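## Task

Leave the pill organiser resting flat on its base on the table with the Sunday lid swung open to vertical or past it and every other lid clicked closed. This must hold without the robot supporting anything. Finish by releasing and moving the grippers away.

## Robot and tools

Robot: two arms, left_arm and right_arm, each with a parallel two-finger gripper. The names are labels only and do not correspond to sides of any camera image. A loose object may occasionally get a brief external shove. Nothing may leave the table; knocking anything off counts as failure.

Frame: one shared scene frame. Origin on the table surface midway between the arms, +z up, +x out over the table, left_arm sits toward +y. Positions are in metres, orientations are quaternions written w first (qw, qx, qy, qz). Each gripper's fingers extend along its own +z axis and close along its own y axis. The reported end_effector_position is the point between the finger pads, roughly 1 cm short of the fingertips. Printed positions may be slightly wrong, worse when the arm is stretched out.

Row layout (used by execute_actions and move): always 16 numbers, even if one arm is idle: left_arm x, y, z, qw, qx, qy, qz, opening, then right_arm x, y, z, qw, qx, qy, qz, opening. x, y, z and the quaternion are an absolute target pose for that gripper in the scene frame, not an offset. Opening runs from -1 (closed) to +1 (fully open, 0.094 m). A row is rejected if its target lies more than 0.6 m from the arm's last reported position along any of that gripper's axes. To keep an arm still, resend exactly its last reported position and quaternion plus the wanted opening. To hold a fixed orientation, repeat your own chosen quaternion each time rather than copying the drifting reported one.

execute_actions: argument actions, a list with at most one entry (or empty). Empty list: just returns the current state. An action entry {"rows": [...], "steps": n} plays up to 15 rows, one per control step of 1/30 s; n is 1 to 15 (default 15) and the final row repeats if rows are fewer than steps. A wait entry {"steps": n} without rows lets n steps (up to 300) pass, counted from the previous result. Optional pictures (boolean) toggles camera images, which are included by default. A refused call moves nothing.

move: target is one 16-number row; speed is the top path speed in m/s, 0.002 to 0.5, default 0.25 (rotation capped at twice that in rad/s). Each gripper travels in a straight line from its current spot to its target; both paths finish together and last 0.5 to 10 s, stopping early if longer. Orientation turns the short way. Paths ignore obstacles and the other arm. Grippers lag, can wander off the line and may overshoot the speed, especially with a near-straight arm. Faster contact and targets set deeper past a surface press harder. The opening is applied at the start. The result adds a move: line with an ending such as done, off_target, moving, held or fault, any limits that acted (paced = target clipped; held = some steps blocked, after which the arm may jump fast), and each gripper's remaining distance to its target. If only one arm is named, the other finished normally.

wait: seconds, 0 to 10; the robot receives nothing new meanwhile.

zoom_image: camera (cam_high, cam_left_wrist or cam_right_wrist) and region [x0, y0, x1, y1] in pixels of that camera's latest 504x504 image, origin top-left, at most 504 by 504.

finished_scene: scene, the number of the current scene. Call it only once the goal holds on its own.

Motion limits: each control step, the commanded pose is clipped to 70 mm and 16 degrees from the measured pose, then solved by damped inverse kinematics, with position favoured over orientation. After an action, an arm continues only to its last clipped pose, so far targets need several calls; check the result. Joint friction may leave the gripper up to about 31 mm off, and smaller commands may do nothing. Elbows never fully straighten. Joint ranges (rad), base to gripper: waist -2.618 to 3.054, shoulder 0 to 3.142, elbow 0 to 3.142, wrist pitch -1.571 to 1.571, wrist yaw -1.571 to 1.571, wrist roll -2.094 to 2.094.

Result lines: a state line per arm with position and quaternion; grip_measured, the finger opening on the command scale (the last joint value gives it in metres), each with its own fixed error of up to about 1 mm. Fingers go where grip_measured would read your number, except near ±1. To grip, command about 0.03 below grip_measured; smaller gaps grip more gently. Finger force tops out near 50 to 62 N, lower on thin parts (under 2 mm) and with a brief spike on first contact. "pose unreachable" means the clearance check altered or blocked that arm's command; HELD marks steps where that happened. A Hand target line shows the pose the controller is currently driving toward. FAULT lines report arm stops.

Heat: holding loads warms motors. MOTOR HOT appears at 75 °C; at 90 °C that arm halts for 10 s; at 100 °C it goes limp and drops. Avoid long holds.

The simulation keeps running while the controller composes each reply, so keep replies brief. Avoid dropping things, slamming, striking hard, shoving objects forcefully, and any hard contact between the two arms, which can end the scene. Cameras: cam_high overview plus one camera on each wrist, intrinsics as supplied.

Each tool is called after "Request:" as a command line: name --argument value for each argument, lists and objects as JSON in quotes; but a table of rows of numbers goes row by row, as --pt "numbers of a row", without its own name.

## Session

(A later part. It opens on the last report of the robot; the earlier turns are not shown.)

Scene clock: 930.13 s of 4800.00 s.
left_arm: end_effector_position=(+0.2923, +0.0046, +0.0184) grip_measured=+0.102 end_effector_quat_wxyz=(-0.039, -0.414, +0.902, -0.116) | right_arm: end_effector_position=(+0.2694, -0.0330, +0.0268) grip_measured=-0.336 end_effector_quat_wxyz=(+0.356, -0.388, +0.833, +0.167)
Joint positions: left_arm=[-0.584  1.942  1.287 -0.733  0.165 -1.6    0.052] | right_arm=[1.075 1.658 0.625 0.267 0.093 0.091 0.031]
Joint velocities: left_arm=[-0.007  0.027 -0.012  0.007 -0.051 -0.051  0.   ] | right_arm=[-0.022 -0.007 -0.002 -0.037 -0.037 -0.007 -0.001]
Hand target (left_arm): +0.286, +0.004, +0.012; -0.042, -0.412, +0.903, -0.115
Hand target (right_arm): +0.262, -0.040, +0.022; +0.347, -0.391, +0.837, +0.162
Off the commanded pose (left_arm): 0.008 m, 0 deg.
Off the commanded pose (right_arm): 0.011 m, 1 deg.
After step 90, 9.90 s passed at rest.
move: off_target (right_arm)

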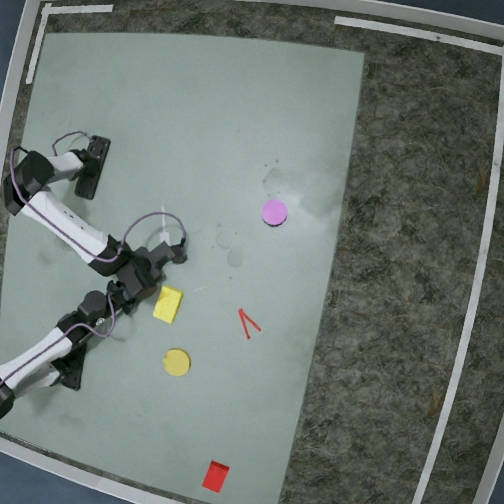

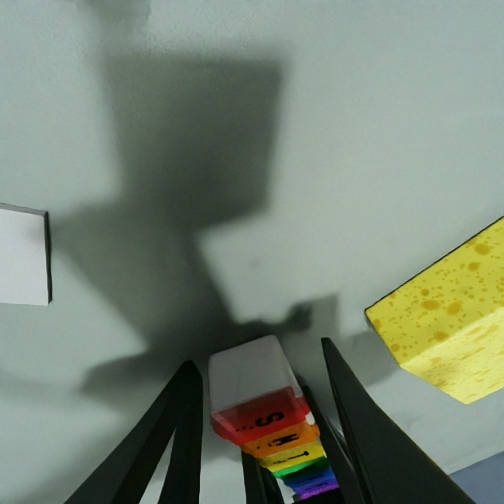

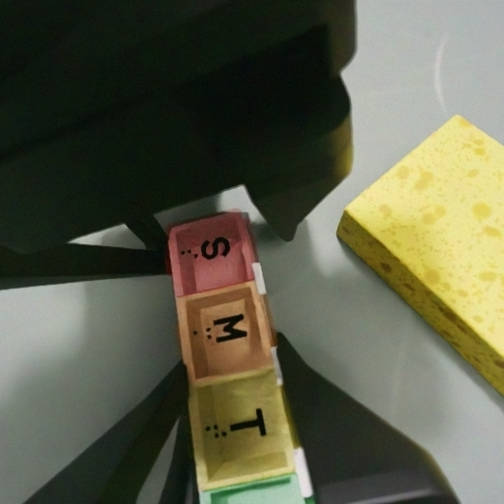

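Request:
move --target '[0.289,0.002,0.016, -0.042,-0.412,0.902,-0.116, -0.3, 0.262,-0.040,0.022, 0.347,-0.391,0.837,0.162, -0.36]' --speed 0.02

Scene clock: 938.30 s of 4800.00 s.
left_arm: end_effector_position=(+0.2920, +0.0055, +0.0182) grip_measured=-0.290 end_effector_quat_wxyz=(-0.039, -0.419, +0.900, -0.114) | right_arm: end_effector_position=(+0.2705, -0.0334, +0.0273) grip_measured=-0.336 end_effector_quat_wxyz=(+0.361, -0.392, +0.831, +0.161)
Joint positions: left_arm=[-0.584  1.942  1.287 -0.737  0.162 -1.61   0.033] | right_arm=[1.078 1.658 0.625 0.269 0.105 0.079 0.031]
Joint velocities: left_arm=[-0.012 -0.017  0.002 -0.066 -0.066 -0.007  0.   ] | right_arm=[ 0.002 -0.007  0.002  0.081 -0.051 -0.007  0.001]
Hand target (left_arm): +0.289, +0.002, +0.016; -0.042, -0.412, +0.903, -0.116
Hand target (right_arm): +0.262, -0.039, +0.022; +0.347, -0.391, +0.837, +0.162
Off the commanded pose (left_arm): 0.005 m, 1 deg.
Off the commanded pose (right_arm): 0.012 m, 2 deg.
After step 90, 4.37 s passed at rest.
move: off_target (right_arm)

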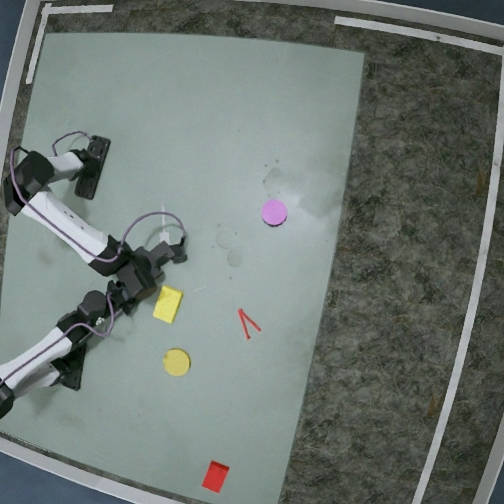

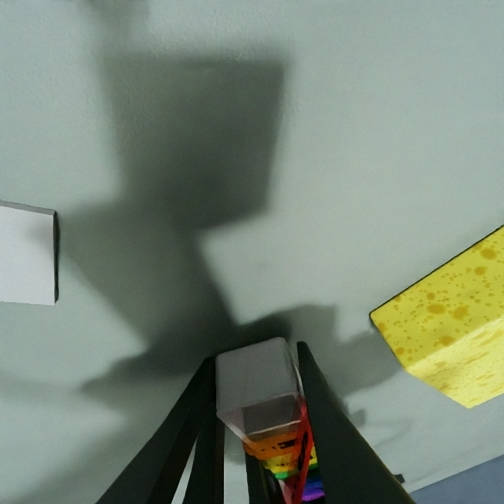

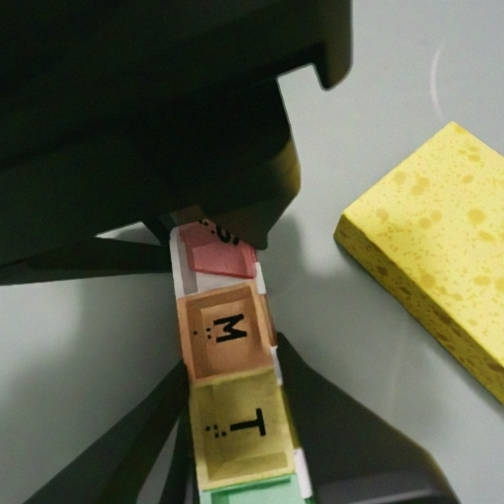

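Request:
move --target '[0.289,0.002,0.016, -0.042,-0.412,0.902,-0.116, 0.4, 0.262,-0.040,0.022, 0.347,-0.391,0.837,0.162, -0.36]' --speed 0.02

Scene clock: 944.10 s of 4800.00 s.
left_arm: end_effector_position=(+0.2933, +0.0041, +0.0195) grip_measured=+0.397 end_effector_quat_wxyz=(-0.038, -0.418, +0.900, -0.118) | right_arm: end_effector_position=(+0.2704, -0.0333, +0.0273) grip_measured=-0.336 end_effector_quat_wxyz=(+0.360, -0.389, +0.832, +0.163)
Joint positions: left_arm=[-0.584  1.939  1.287 -0.73   0.164 -1.61   0.066] | right_arm=[1.078 1.658 0.625 0.269 0.104 0.087 0.031]
Joint velocities: left_arm=[ 0.002 -0.002 -0.012 -0.022  0.037 -0.081 -0.   ] | right_arm=[ 0.012  0.007  0.002  0.037 -0.007 -0.037  0.   ]
Hand target (left_arm): +0.289, +0.002, +0.016; -0.042, -0.412, +0.903, -0.116
Hand target (right_arm): +0.262, -0.040, +0.022; +0.347, -0.391, +0.837, +0.162
Off the commanded pose (left_arm): 0.006 m, 1 deg.
Off the commanded pose (right_arm): 0.012 m, 2 deg.
After step 90, 1.83 s passed at rest.
move: off_target (right_arm)

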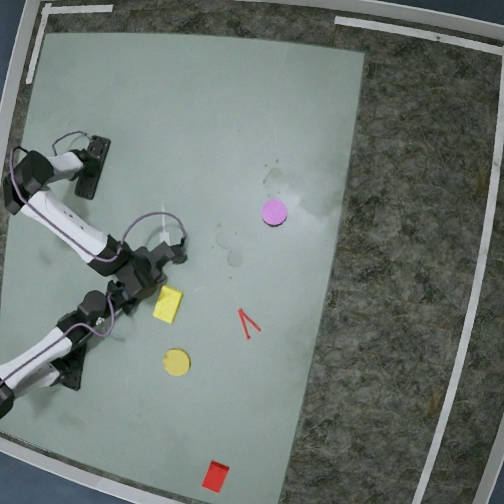

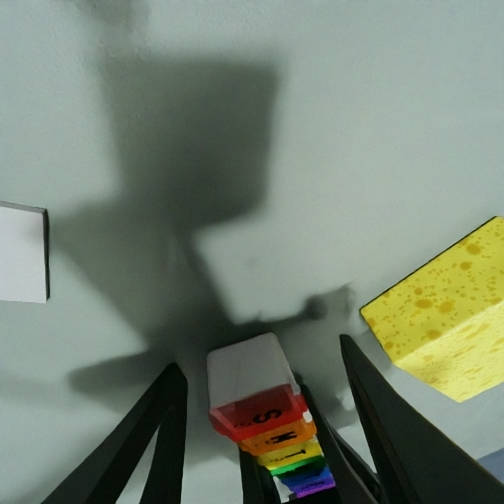

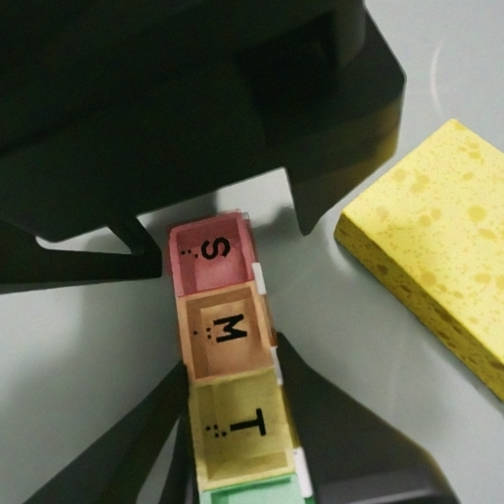

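Request:
move --target '[0.289,0.002,0.016, -0.042,-0.412,0.902,-0.116, -0.25, 0.262,-0.040,0.022, 0.347,-0.391,0.837,0.162, -0.36]' --speed 0.02

Request:
zoom_image --camera "cam_right_wrist" --region '[110,150,330,370]'

Request:
zoom_image --camera "cam_left_wrist" --region '[160,304,360,504]'

Scene clock: 953.57 s of 4800.00 s.
left_arm: end_effector_position=(+0.2929, +0.0045, +0.0194) grip_measured=-0.247 end_effector_quat_wxyz=(-0.038, -0.418, +0.900, -0.117) | right_arm: end_effector_position=(+0.2712, -0.0339, +0.0274) grip_measured=-0.336 end_effector_quat_wxyz=(+0.361, -0.387, +0.833, +0.161)
Joint positions: left_arm=[-0.584  1.939  1.287 -0.732  0.163 -1.61   0.035] | right_arm=[1.078 1.658 0.625 0.269 0.11  0.088 0.031]
Joint velocities: left_arm=[ 0.007  0.002 -0.007 -0.022  0.007 -0.037 -0.001] | right_arm=[ 0.007 -0.002  0.002 -0.007  0.007  0.081 -0.001]
Hand target (left_arm): +0.289, +0.002, +0.016; -0.042, -0.412, +0.903, -0.116
Hand target (right_arm): +0.262, -0.040, +0.022; +0.347, -0.391, +0.837, +0.162
Off the commanded pose (left_arm): 0.006 m, 1 deg.
Off the commanded pose (right_arm): 0.012 m, 2 deg.
After step 90, 5.53 s passed at rest.
move: off_target (right_arm)

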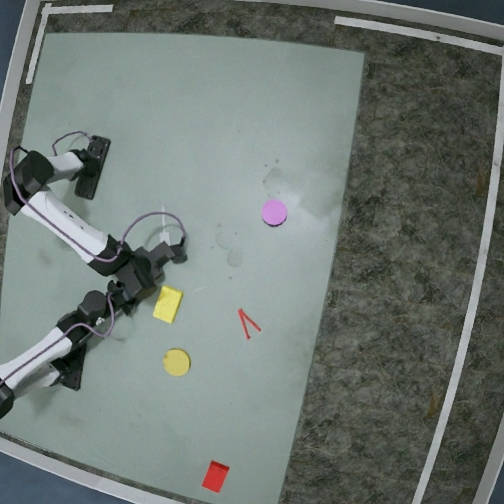

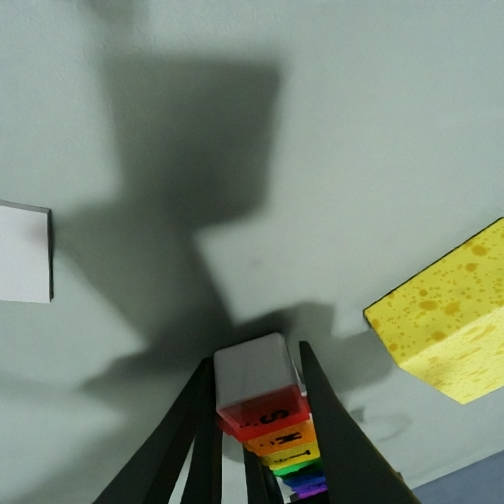

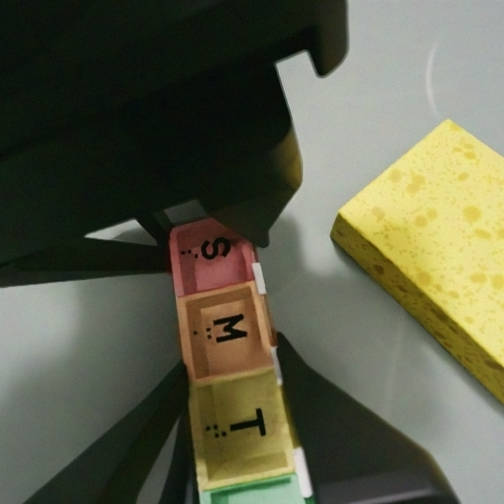

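Region (110, 150, 330, 370) of cam_right_wrist's 504x504 image, scaled by 2.291, with more detail than that image has.

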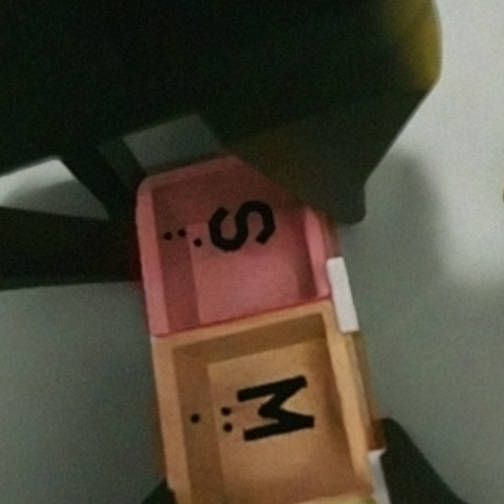

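Region (160, 304, 360, 504) of cam_left_wrist's 504x504 image, scaled by 2.520, with more detail than that image has.

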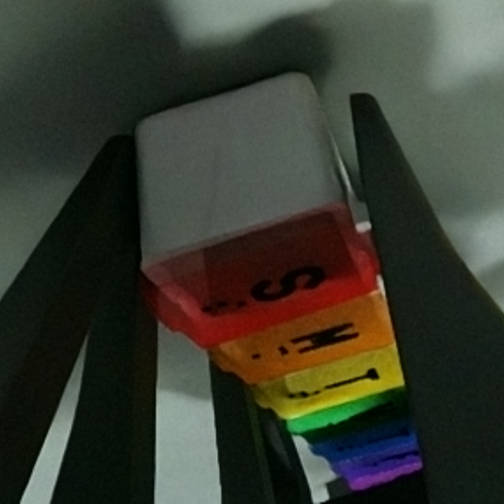

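Request:
move --target '[0.289,0.002,0.016, -0.042,-0.412,0.902,-0.116, -0.30, 0.262,-0.040,0.022, 0.347,-0.391,0.837,0.162, -0.36]' --speed 0.02

Request:
zoom_image --camera "cam_right_wrist" --region '[110,150,330,370]'

Request:
zoom_image --camera "cam_left_wrist" --region '[160,304,360,504]'

Scene clock: 964.03 s of 4800.00 s.
left_arm: end_effector_position=(+0.2929, +0.0045, +0.0194) grip_measured=-0.288 end_effector_quat_wxyz=(-0.038, -0.419, +0.900, -0.117) | right_arm: end_effector_position=(+0.2714, -0.0341, +0.0274) grip_measured=-0.336 end_effector_quat_wxyz=(+0.362, -0.388, +0.833, +0.160)
Joint positions: left_arm=[-0.584  1.939  1.287 -0.732  0.163 -1.611  0.033] | right_arm=[1.078 1.658 0.625 0.269 0.111 0.086 0.031]
Joint velocities: left_arm=[ 0.002 -0.002 -0.002  0.037  0.022 -0.066  0.001] | right_arm=[-0.002 -0.007  0.007 -0.007 -0.022 -0.037 -0.   ]
Hand target (left_arm): +0.289, +0.002, +0.016; -0.042, -0.412, +0.903, -0.116
Hand target (right_arm): +0.262, -0.040, +0.022; +0.347, -0.391, +0.837, +0.162
Off the commanded pose (left_arm): 0.006 m, 1 deg.
Off the commanded pose (right_arm): 0.012 m, 2 deg.
After step 90, 6.47 s passed at rest.
move: off_target (right_arm)

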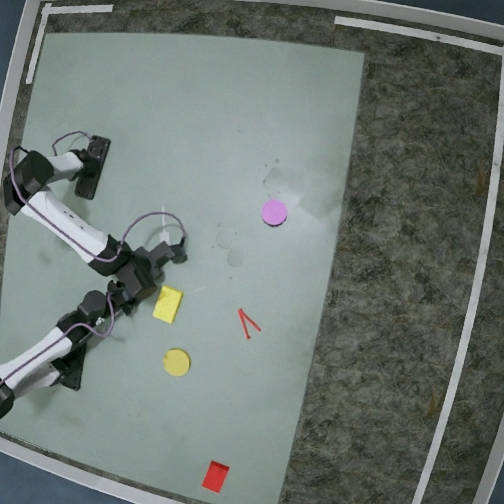

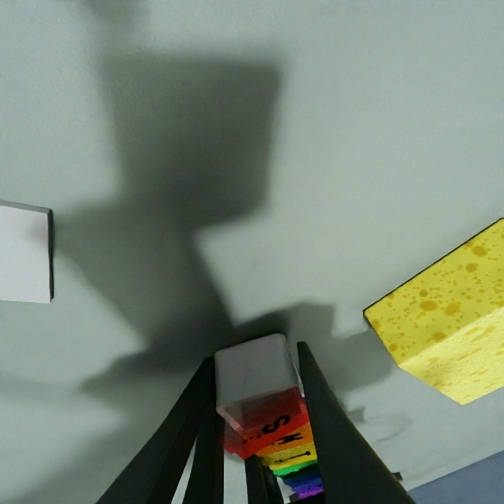

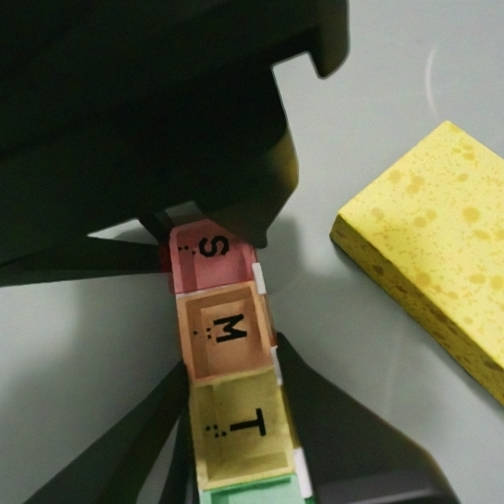

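Region (110, 150, 330, 370) of cam_right_wrist's 504x504 image, scaled by 2.291, with more detail than that image has.

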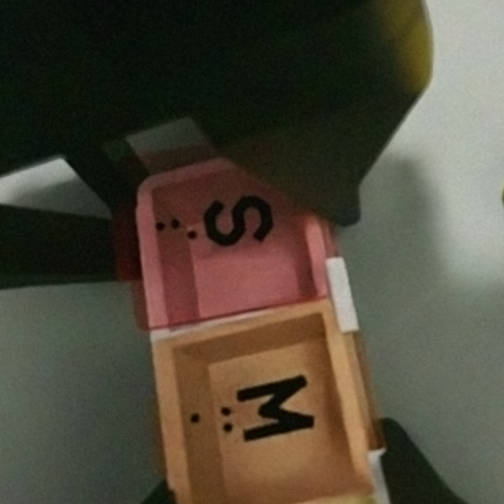

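Region (160, 304, 360, 504) of cam_left_wrist's 504x504 image, scaled by 2.520, with more detail than that image has.

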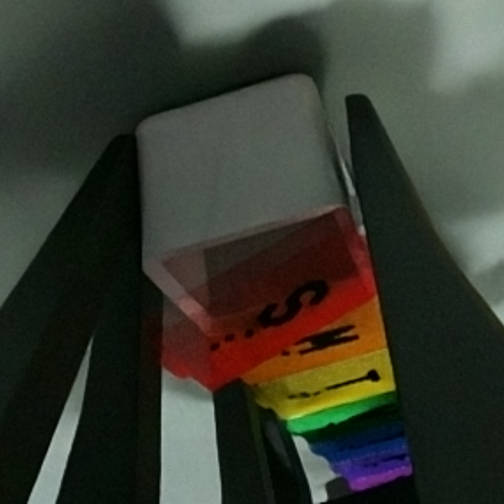

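Request:
move --target '[0.293,-0.001,0.032, -0.089,-0.421,0.898,-0.016, -0.31, 0.262,-0.040,0.020, 0.347,-0.391,0.837,0.162, -0.36]' --speed 0.01

Request:
zoom_image --camera "cam_right_wrist" --region '[90,130,350,390]'

Request:
zoom_image --camera "cam_left_wrist" --region '[140,264,380,504]'

Scene clock: 989.60 s of 4800.00 s.
left_arm: end_effector_position=(+0.2952, +0.0084, +0.0303) grip_measured=-0.303 end_effector_quat_wxyz=(-0.065, -0.427, +0.902, -0.022) | right_arm: end_effector_position=(+0.2740, -0.0300, +0.0339) grip_measured=-0.336 end_effector_quat_wxyz=(+0.372, -0.376, +0.831, +0.171)
Joint positions: left_arm=[-0.584  2.087  1.572 -1.066  0.137 -1.608  0.033] | right_arm=[1.078 1.654 0.625 0.296 0.111 0.105 0.031]
Joint velocities: left_arm=[ 0.007 -0.012  0.007  0.007  0.022  0.037 -0.   ] | right_arm=[-0.012  0.017 -0.002 -0.095 -0.007 -0.022 -0.   ]
Hand target (left_arm): +0.293, -0.000, +0.032; -0.083, -0.423, +0.902, -0.029
Hand target (right_arm): +0.263, -0.039, +0.021; +0.349, -0.390, +0.836, +0.162
Off the commanded pose (left_arm): 0.010 m, 3 deg.
Off the commanded pose (right_arm): 0.021 m, 4 deg.
After step 90, 12.37 s passed at rest.
move: off_target (left_arm, right_arm; path cut at 10 s)

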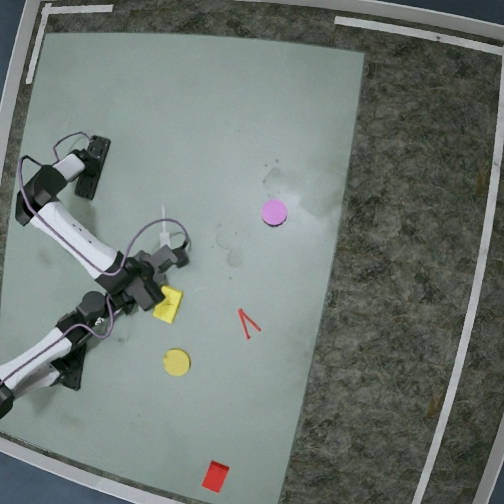

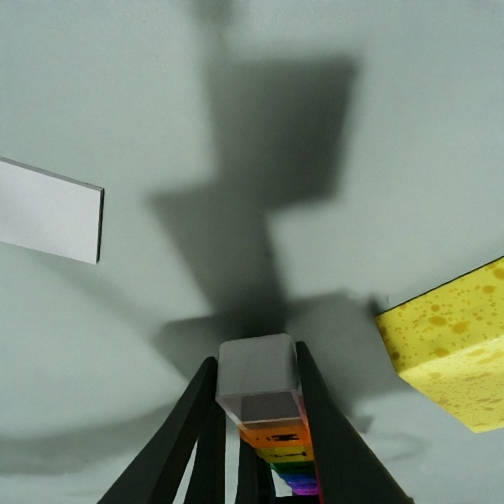

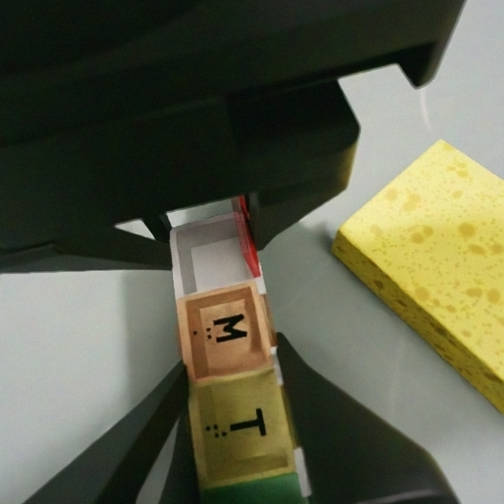

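Region (90, 130, 350, 390) of cam_right_wrist's 504x504 image, scaled by 1.938, with more detail than that image has.

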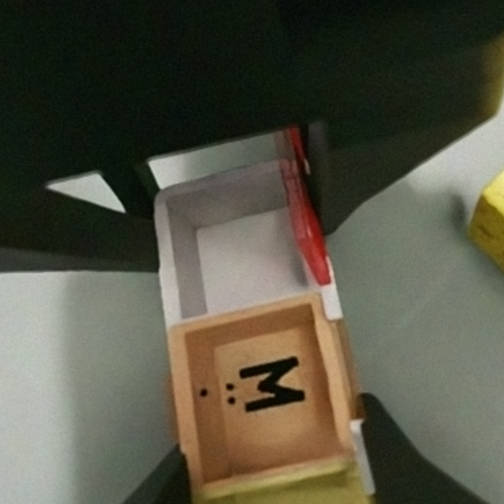

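Region (140, 264, 380, 504) of cam_left_wrist's 504x504 image, scaled by 2.100, with more detail than that image has.

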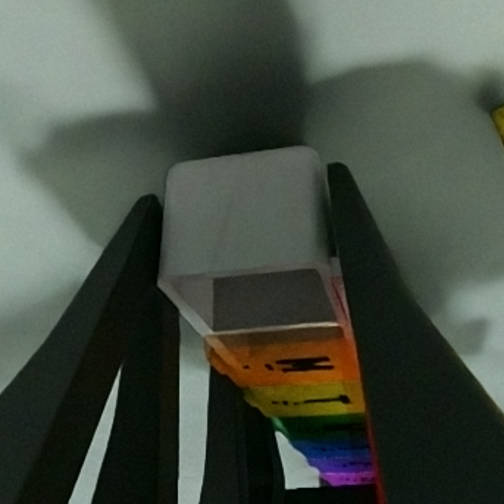

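Request:
move --target '[0.294,0.006,0.024, -0.065,-0.427,0.902,-0.022, 0.3, 0.264,-0.038,0.020, 0.347,-0.391,0.837,0.162, -0.36]' --speed 0.02

Request:
zoom_image --camera "cam_right_wrist" --region '[90,130,350,390]'

Scene clock: 998.23 s of 4800.00 s.
left_arm: end_effector_position=(+0.2965, +0.0074, +0.0304) grip_measured=+0.298 end_effector_quat_wxyz=(-0.064, -0.427, +0.902, -0.025) | right_arm: end_effector_position=(+0.2706, -0.0332, +0.0289) grip_measured=-0.336 end_effector_quat_wxyz=(+0.360, -0.381, +0.835, +0.166)
Joint positions: left_arm=[-0.584  2.087  1.572 -1.06   0.136 -1.608  0.061] | right_arm=[1.078 1.654 0.625 0.268 0.105 0.104 0.031]
Joint velocities: left_arm=[-0.007 -0.012 -0.007 -0.007 -0.095  0.066  0.   ] | right_arm=[-0.007 -0.027 -0.002 -0.037 -0.081 -0.007 -0.001]
Hand target (left_arm): +0.294, +0.006, +0.024; -0.065, -0.427, +0.902, -0.022
Hand target (right_arm): +0.264, -0.038, +0.020; +0.347, -0.391, +0.837, +0.162
Off the commanded pose (left_arm): 0.007 m, 0 deg.
Off the commanded pose (right_arm): 0.012 m, 2 deg.
After step 90, 3.87 s passed at rest.
move: off_target (right_arm)

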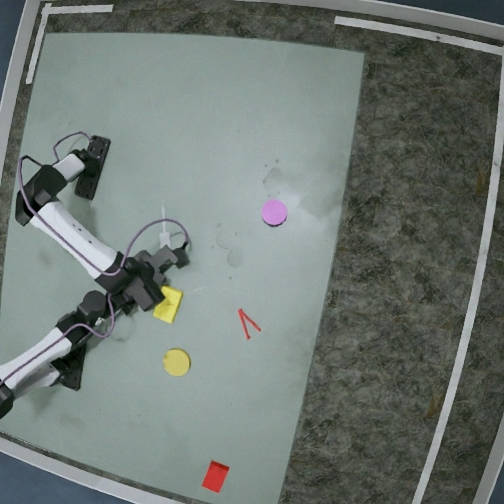

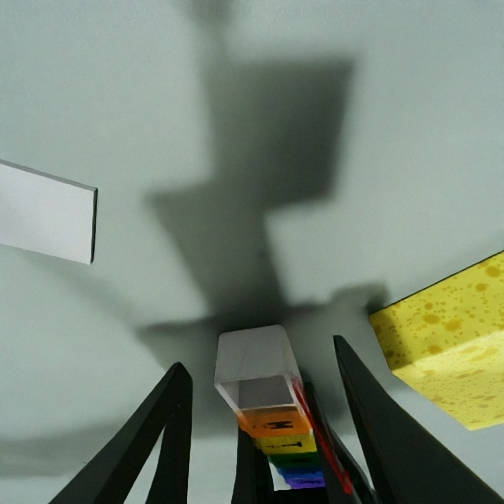

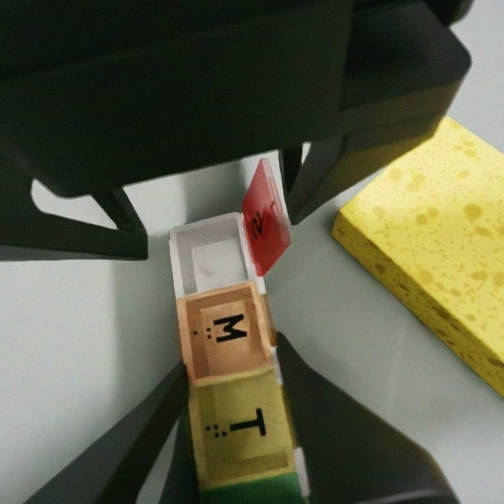

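Region (90, 130, 350, 390) of cam_right_wrist's 504x504 image, scaled by 1.938, with more detail than that image has.

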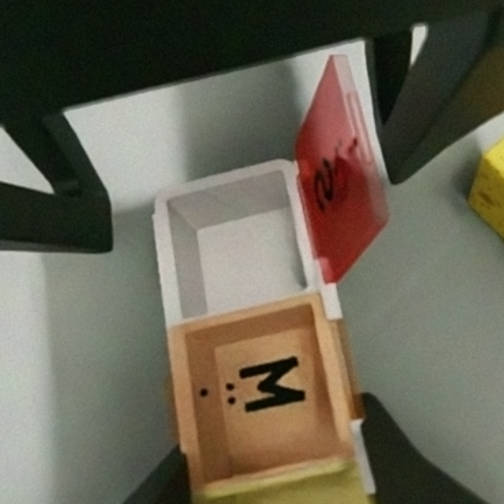

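Request:
move --target '[0.300,0.002,0.024, -0.065,-0.427,0.902,-0.022, 1.0, 0.264,-0.038,0.020, 0.347,-0.391,0.837,0.162, -0.36]' --speed 0.02

Scene clock: 1005.07 s of 4800.00 s.
left_arm: end_effector_position=(+0.2995, +0.0048, +0.0334) grip_measured=+1.000 end_effector_quat_wxyz=(-0.061, -0.426, +0.902, -0.031) | right_arm: end_effector_position=(+0.2704, -0.0333, +0.0286) grip_measured=-0.336 end_effector_quat_wxyz=(+0.359, -0.381, +0.835, +0.166)
Joint positions: left_arm=[-0.584  2.087  1.585 -1.06   0.136 -1.608  0.094] | right_arm=[1.078 1.654 0.625 0.267 0.104 0.104 0.031]
Joint velocities: left_arm=[-0.012 -0.017  0.017 -0.037 -0.007  0.022  0.   ] | right_arm=[-0.002  0.002  0.002 -0.037 -0.022  0.007 -0.001]
Hand target (left_arm): +0.300, +0.002, +0.024; -0.065, -0.427, +0.902, -0.022
Hand target (right_arm): +0.264, -0.038, +0.020; +0.347, -0.391, +0.837, +0.162
Off the commanded pose (left_arm): 0.010 m, 1 deg.
Off the commanded pose (right_arm): 0.012 m, 2 deg.
After step 90, 2.70 s passed at rest.
move: off_target (right_arm)

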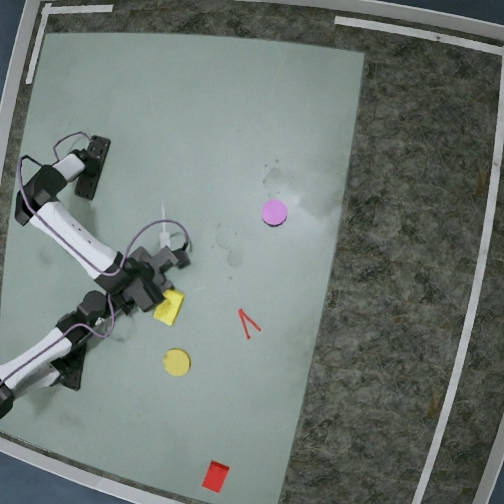

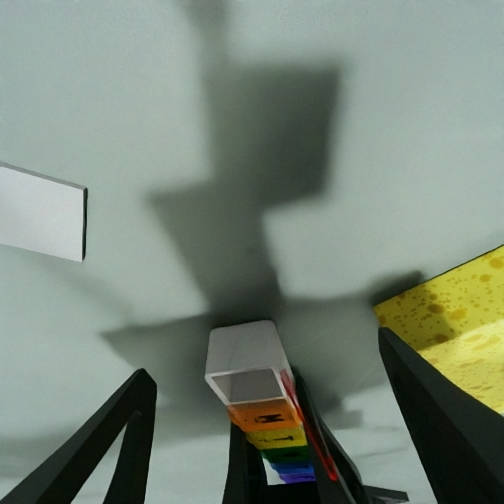

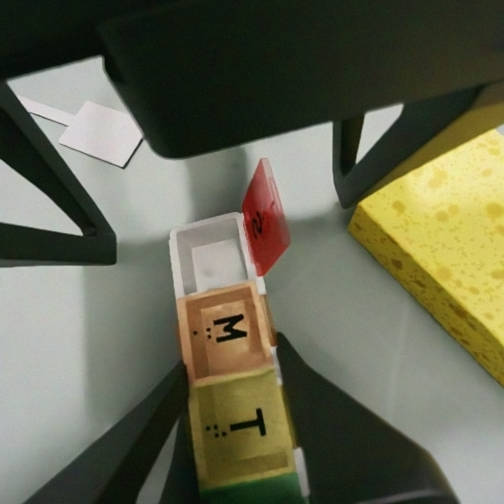

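Request:
move --target '[0.300,0.01,0.12, -0.065,-0.427,0.902,-0.022, 1.0, 0.268,-0.035,0.022, 0.347,-0.391,0.837,0.162, -0.36]' --speed 0.1

Request:
move --target '[0.27,0.17,0.16, 0,-0.2,0.98,0, 1.0, 0.268,-0.035,0.024, 0.347,-0.391,0.837,0.162, 0.5]' --speed 0.2

Scene clock: 1015.77 s of 4800.00 s.
left_arm: end_effector_position=(+0.2979, +0.0062, +0.1140) grip_measured=+1.000 end_effector_quat_wxyz=(-0.065, -0.425, +0.902, -0.021) | right_arm: end_effector_position=(+0.2695, -0.0338, +0.0276) grip_measured=-0.336 end_effector_quat_wxyz=(+0.357, -0.384, +0.835, +0.165)
Joint positions: left_arm=[-0.584  2.064  1.873 -1.392  0.136 -1.604  0.094] | right_arm=[1.078 1.654 0.625 0.261 0.101 0.1   0.031]
Joint velocities: left_arm=[ 0.022  0.017 -0.007 -0.022 -0.022 -0.037  0.   ] | right_arm=[ 0.007 -0.002 -0.012  0.037 -0.007  0.022 -0.   ]
Hand target (left_arm): +0.300, +0.010, +0.120; -0.065, -0.427, +0.902, -0.022
Hand target (right_arm): +0.268, -0.035, +0.022; +0.347, -0.391, +0.837, +0.162
Off the commanded pose (left_arm): 0.007 m, 0 deg.
Off the commanded pose (right_arm): 0.006 m, 1 deg.
After step 90, 6.23 s passed at rest.
move: done

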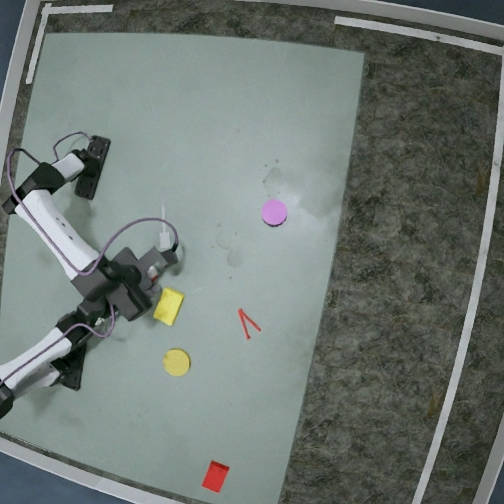

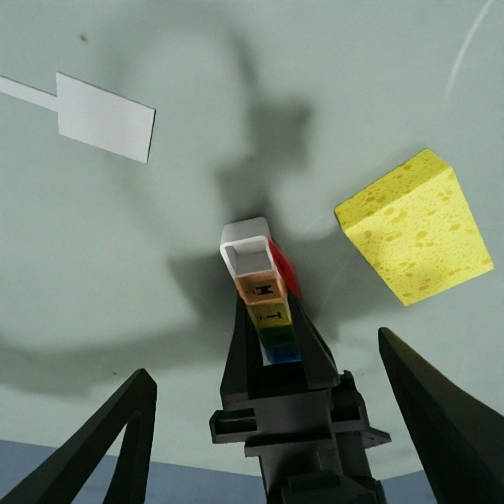

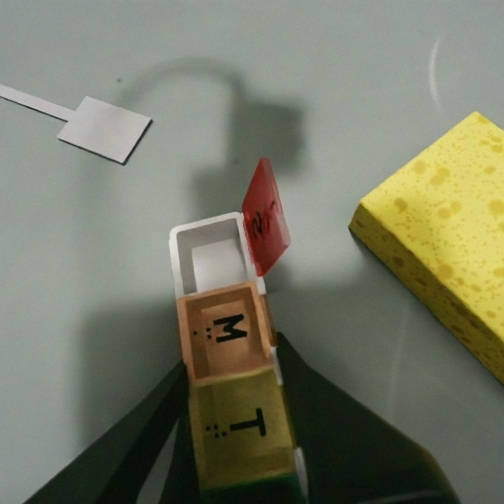

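Scene clock: 1017.63 s of 4800.00 s.
left_arm: end_effector_position=(+0.2754, +0.1599, +0.1616) grip_measured=+1.000 end_effector_quat_wxyz=(+0.008, -0.200, +0.980, -0.015) | right_arm: end_effector_position=(+0.2685, -0.0350, +0.0260) grip_measured=+0.499 end_effector_quat_wxyz=(+0.353, -0.385, +0.837, +0.163)
Joint positions: left_arm=[-0.303  1.601  1.48  -1.42   0.014 -0.847  0.094] | right_arm=[1.078 1.654 0.625 0.253 0.1   0.1   0.07 ]
Joint velocities: left_arm=[ 0.022 -0.017 -0.007  0.037 -0.037 -0.11   0.   ] | right_arm=[ 0.012  0.007 -0.007 -0.066  0.007  0.022 -0.001]
Hand target (left_arm): +0.268, +0.168, +0.158; -0.001, -0.200, +0.980, -0.002
Hand target (right_arm): +0.268, -0.035, +0.024; +0.347, -0.391, +0.837, +0.162
Off the commanded pose (left_arm): 0.012 m, 2 deg.
Off the commanded pose (right_arm): 0.002 m, 1 deg.
move: off_target (left_arm)

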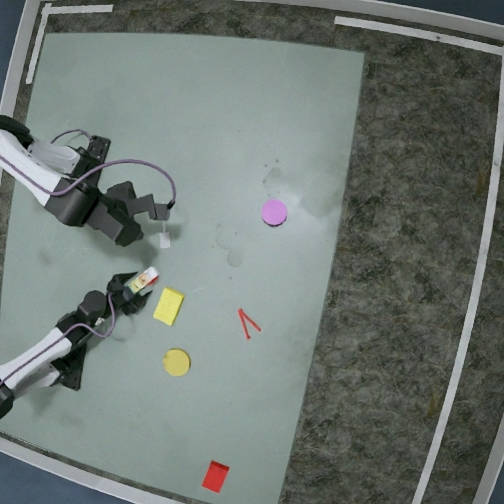

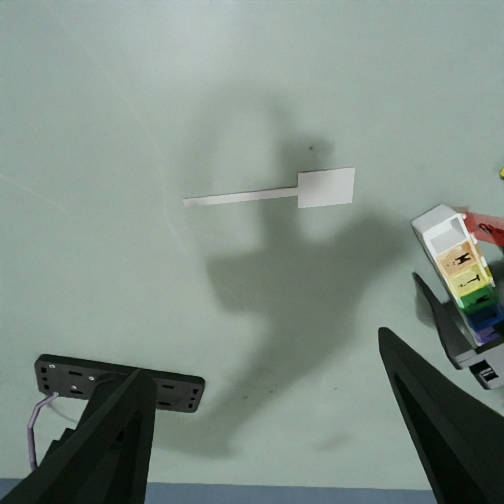

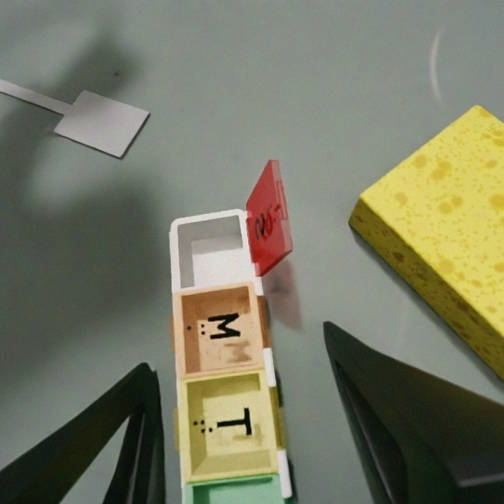

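Request:
move --target '[0.24,0.20,0.17, 0,-0.1,0.995,0, 1.0, 0.250,-0.056,0.10, 0.259,-0.2,0.93,0.1, 0.5]' --speed 0.15

Request:
move --target '[0.24,0.20,0.17, 0,-0.1,0.995,0, 1.0, 0.262,-0.030,0.085, 0,0.342,0.940,0, -0.47]' --speed 0.15

Scene clock: 1044.83 s of 4800.00 s.
left_arm: end_effector_position=(+0.2487, +0.1909, +0.1723) grip_measured=+1.000 end_effector_quat_wxyz=(+0.010, -0.098, +0.995, -0.011) | right_arm: end_effector_position=(+0.2484, -0.0613, +0.0881) grip_measured=+0.499 end_effector_quat_wxyz=(+0.254, -0.205, +0.941, +0.094)
Joint positions: left_arm=[-0.238  1.469  1.396 -1.47   0.011 -0.576  0.094] | right_arm=[ 1.161  1.519  0.969 -0.532  0.261  0.593  0.07 ]
Joint velocities: left_arm=[-0.002 -0.002 -0.007 -0.022 -0.022 -0.066  0.   ] | right_arm=[-0.002  0.002 -0.002 -0.007 -0.037 -0.081  0.001]
Hand target (left_arm): +0.240, +0.199, +0.170; -0.000, -0.100, +0.995, -0.001
Hand target (right_arm): +0.248, -0.057, +0.099; +0.262, -0.202, +0.938, +0.102
Off the commanded pose (left_arm): 0.013 m, 2 deg.
Off the commanded pose (right_arm): 0.013 m, 1 deg.
After step 90, 21.97 s passed at rest.
move: off_target (left_arm, right_arm)

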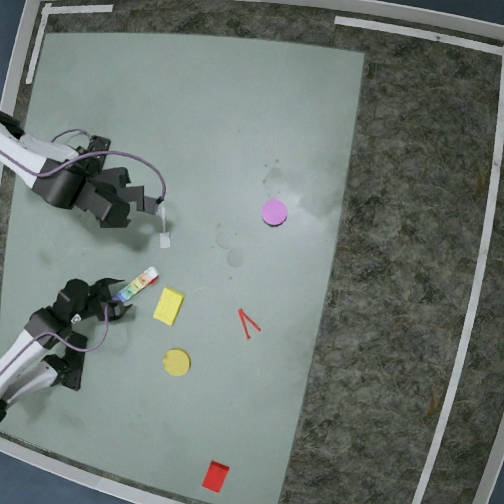

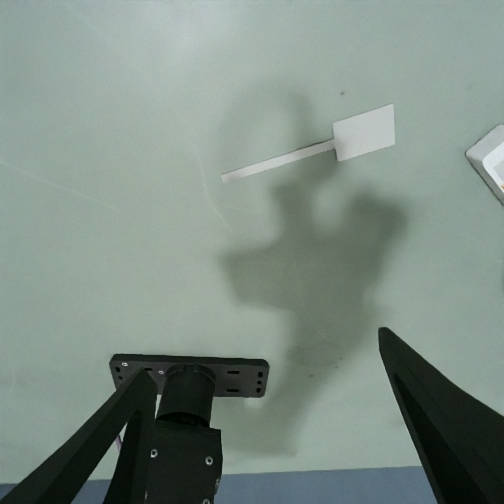

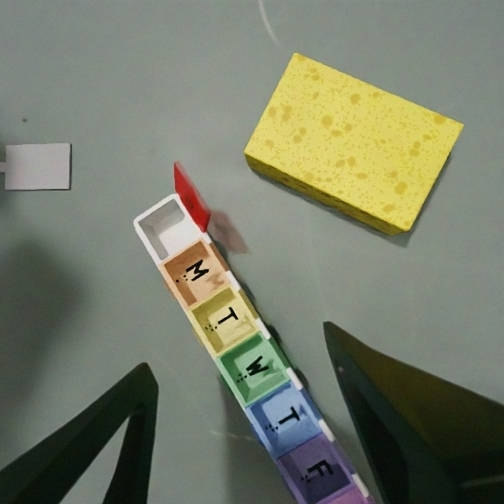

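Scene clock: 1049.43 s of 4800.00 s.
left_arm: end_effector_position=(+0.2484, +0.1913, +0.1723) grip_measured=+1.000 end_effector_quat_wxyz=(+0.009, -0.097, +0.995, -0.010) | right_arm: end_effector_position=(+0.2606, -0.0310, +0.0786) grip_measured=-0.469 end_effector_quat_wxyz=(+0.011, +0.331, +0.943, -0.003)
Joint positions: left_arm=[-0.238  1.469  1.396 -1.471  0.009 -0.574  0.094] | right_arm=[ 1.066  2.055  1.725 -1.242  0.022  1.668  0.025]
Joint velocities: left_arm=[-0.002  0.002 -0.017 -0.007 -0.007 -0.022  0.   ] | right_arm=[-0.012  0.017 -0.007  0.022  0.007  0.051 -0.001]
Hand target (left_arm): +0.240, +0.200, +0.170; -0.000, -0.100, +0.995, -0.000
Hand target (right_arm): +0.263, -0.030, +0.082; +0.005, +0.341, +0.940, -0.002
Off the commanded pose (left_arm): 0.012 m, 2 deg.
Off the commanded pose (right_arm): 0.007 m, 2 deg.
move: off_target (left_arm)

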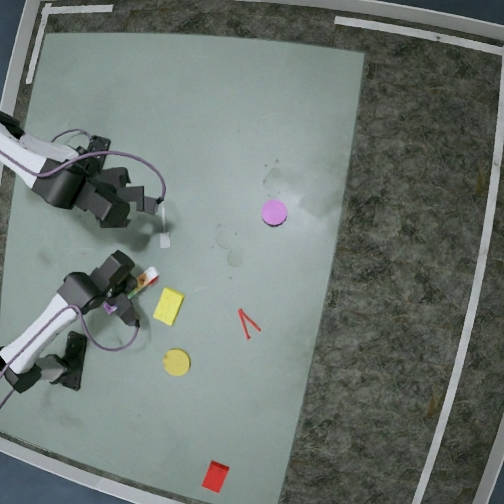

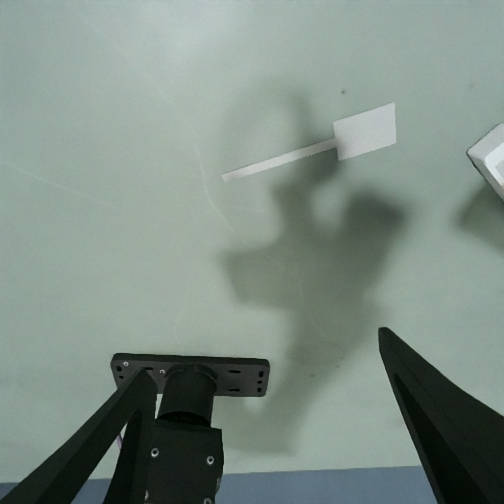

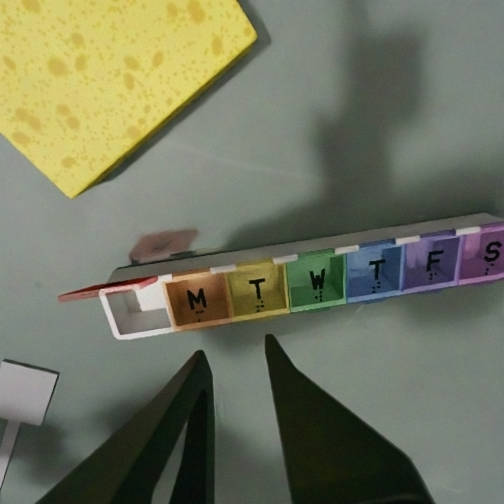

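Request:
move --target '[0.24,0.20,0.17, 0,-0.1,0.995,0, 1.0, 0.263,-0.030,0.045, 0,0.342,0.940,0, -0.47]' --speed 0.06

Scene clock: 1057.40 s of 4800.00 s.
left_arm: end_effector_position=(+0.2484, +0.1913, +0.1723) grip_measured=+1.000 end_effector_quat_wxyz=(+0.009, -0.097, +0.995, -0.010) | right_arm: end_effector_position=(+0.2602, -0.0278, +0.0497) grip_measured=-0.469 end_effector_quat_wxyz=(+0.005, +0.332, +0.943, -0.003)
Joint positions: left_arm=[-0.238  1.469  1.396 -1.471  0.009 -0.573  0.094] | right_arm=[ 1.066  2.083  1.65  -1.142  0.01   1.67   0.025]
Joint velocities: left_arm=[-0.007 -0.012 -0.022  0.007  0.022 -0.037  0.   ] | right_arm=[ 0.017 -0.002 -0.002  0.037 -0.022  0.007  0.001]
Hand target (left_arm): +0.240, +0.199, +0.170; -0.000, -0.100, +0.995, -0.000
Hand target (right_arm): +0.263, -0.030, +0.045; +0.000, +0.342, +0.940, -0.001
Off the commanded pose (left_arm): 0.012 m, 2 deg.
Off the commanded pose (right_arm): 0.006 m, 1 deg.
After step 90, 3.93 s passed at rest.
move: off_target (left_arm)

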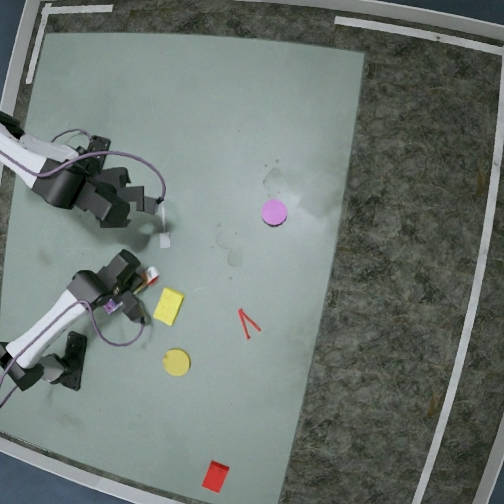

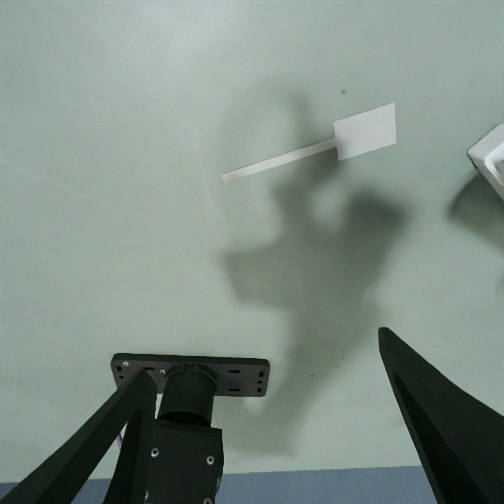

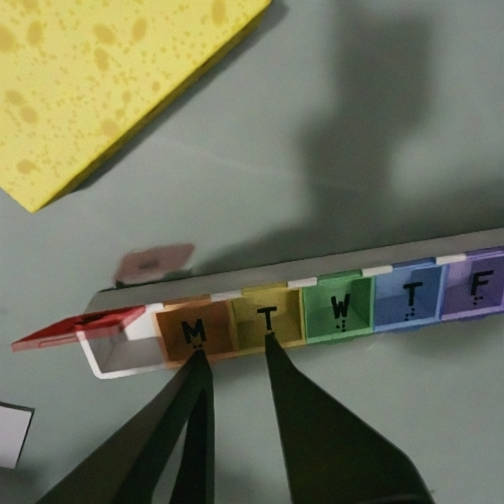

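Request:
move --target '[0.24,0.20,0.17, 0,-0.1,0.995,0, 1.0, 0.260,-0.027,0.000, 0,0.342,0.940,0, -0.47]' --speed 0.02

Scene clock: 1066.03 s of 4800.00 s.
left_arm: end_effector_position=(+0.2484, +0.1913, +0.1723) grip_measured=+1.000 end_effector_quat_wxyz=(+0.009, -0.097, +0.995, -0.010) | right_arm: end_effector_position=(+0.2604, -0.0275, +0.0415) grip_measured=-0.469 end_effector_quat_wxyz=(+0.008, +0.335, +0.942, +0.012)
Joint positions: left_arm=[-0.238  1.469  1.396 -1.471  0.009 -0.573  0.094] | right_arm=[ 1.066  2.063  1.588 -1.069  0.01   1.677  0.025]
Joint velocities: left_arm=[-0.012  0.012 -0.002 -0.022  0.007 -0.007  0.   ] | right_arm=[-0.002 -0.007  0.017 -0.066  0.022  0.007  0.   ]
Hand target (left_arm): +0.240, +0.199, +0.170; -0.000, -0.100, +0.995, -0.000
Hand target (right_arm): +0.259, -0.029, +0.003; -0.000, +0.342, +0.940, -0.002
Off the commanded pose (left_arm): 0.012 m, 2 deg.
Off the commanded pose (right_arm): 0.041 m, 2 deg.
After step 90, 2.93 s passed at rest.
move: off_target (left_arm, right_arm)

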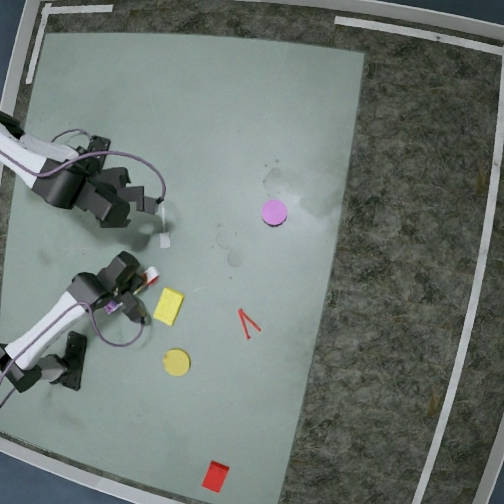

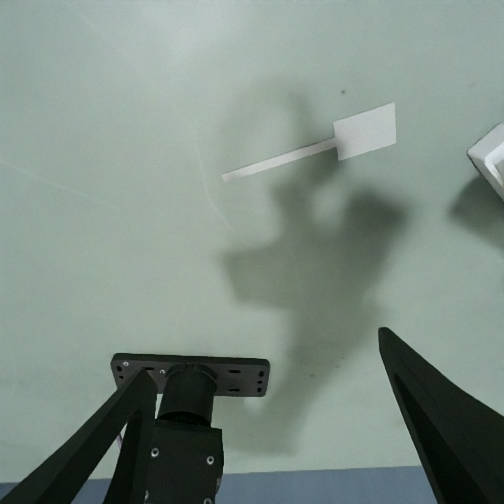

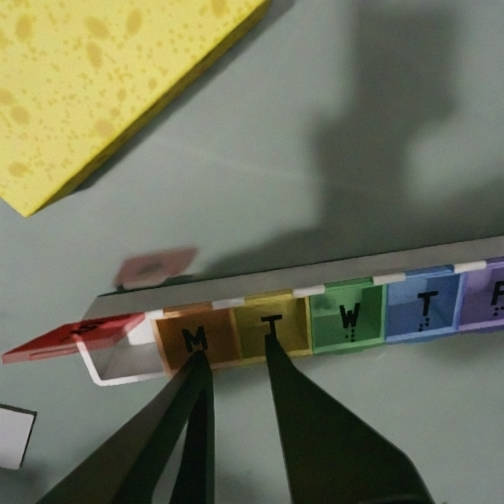

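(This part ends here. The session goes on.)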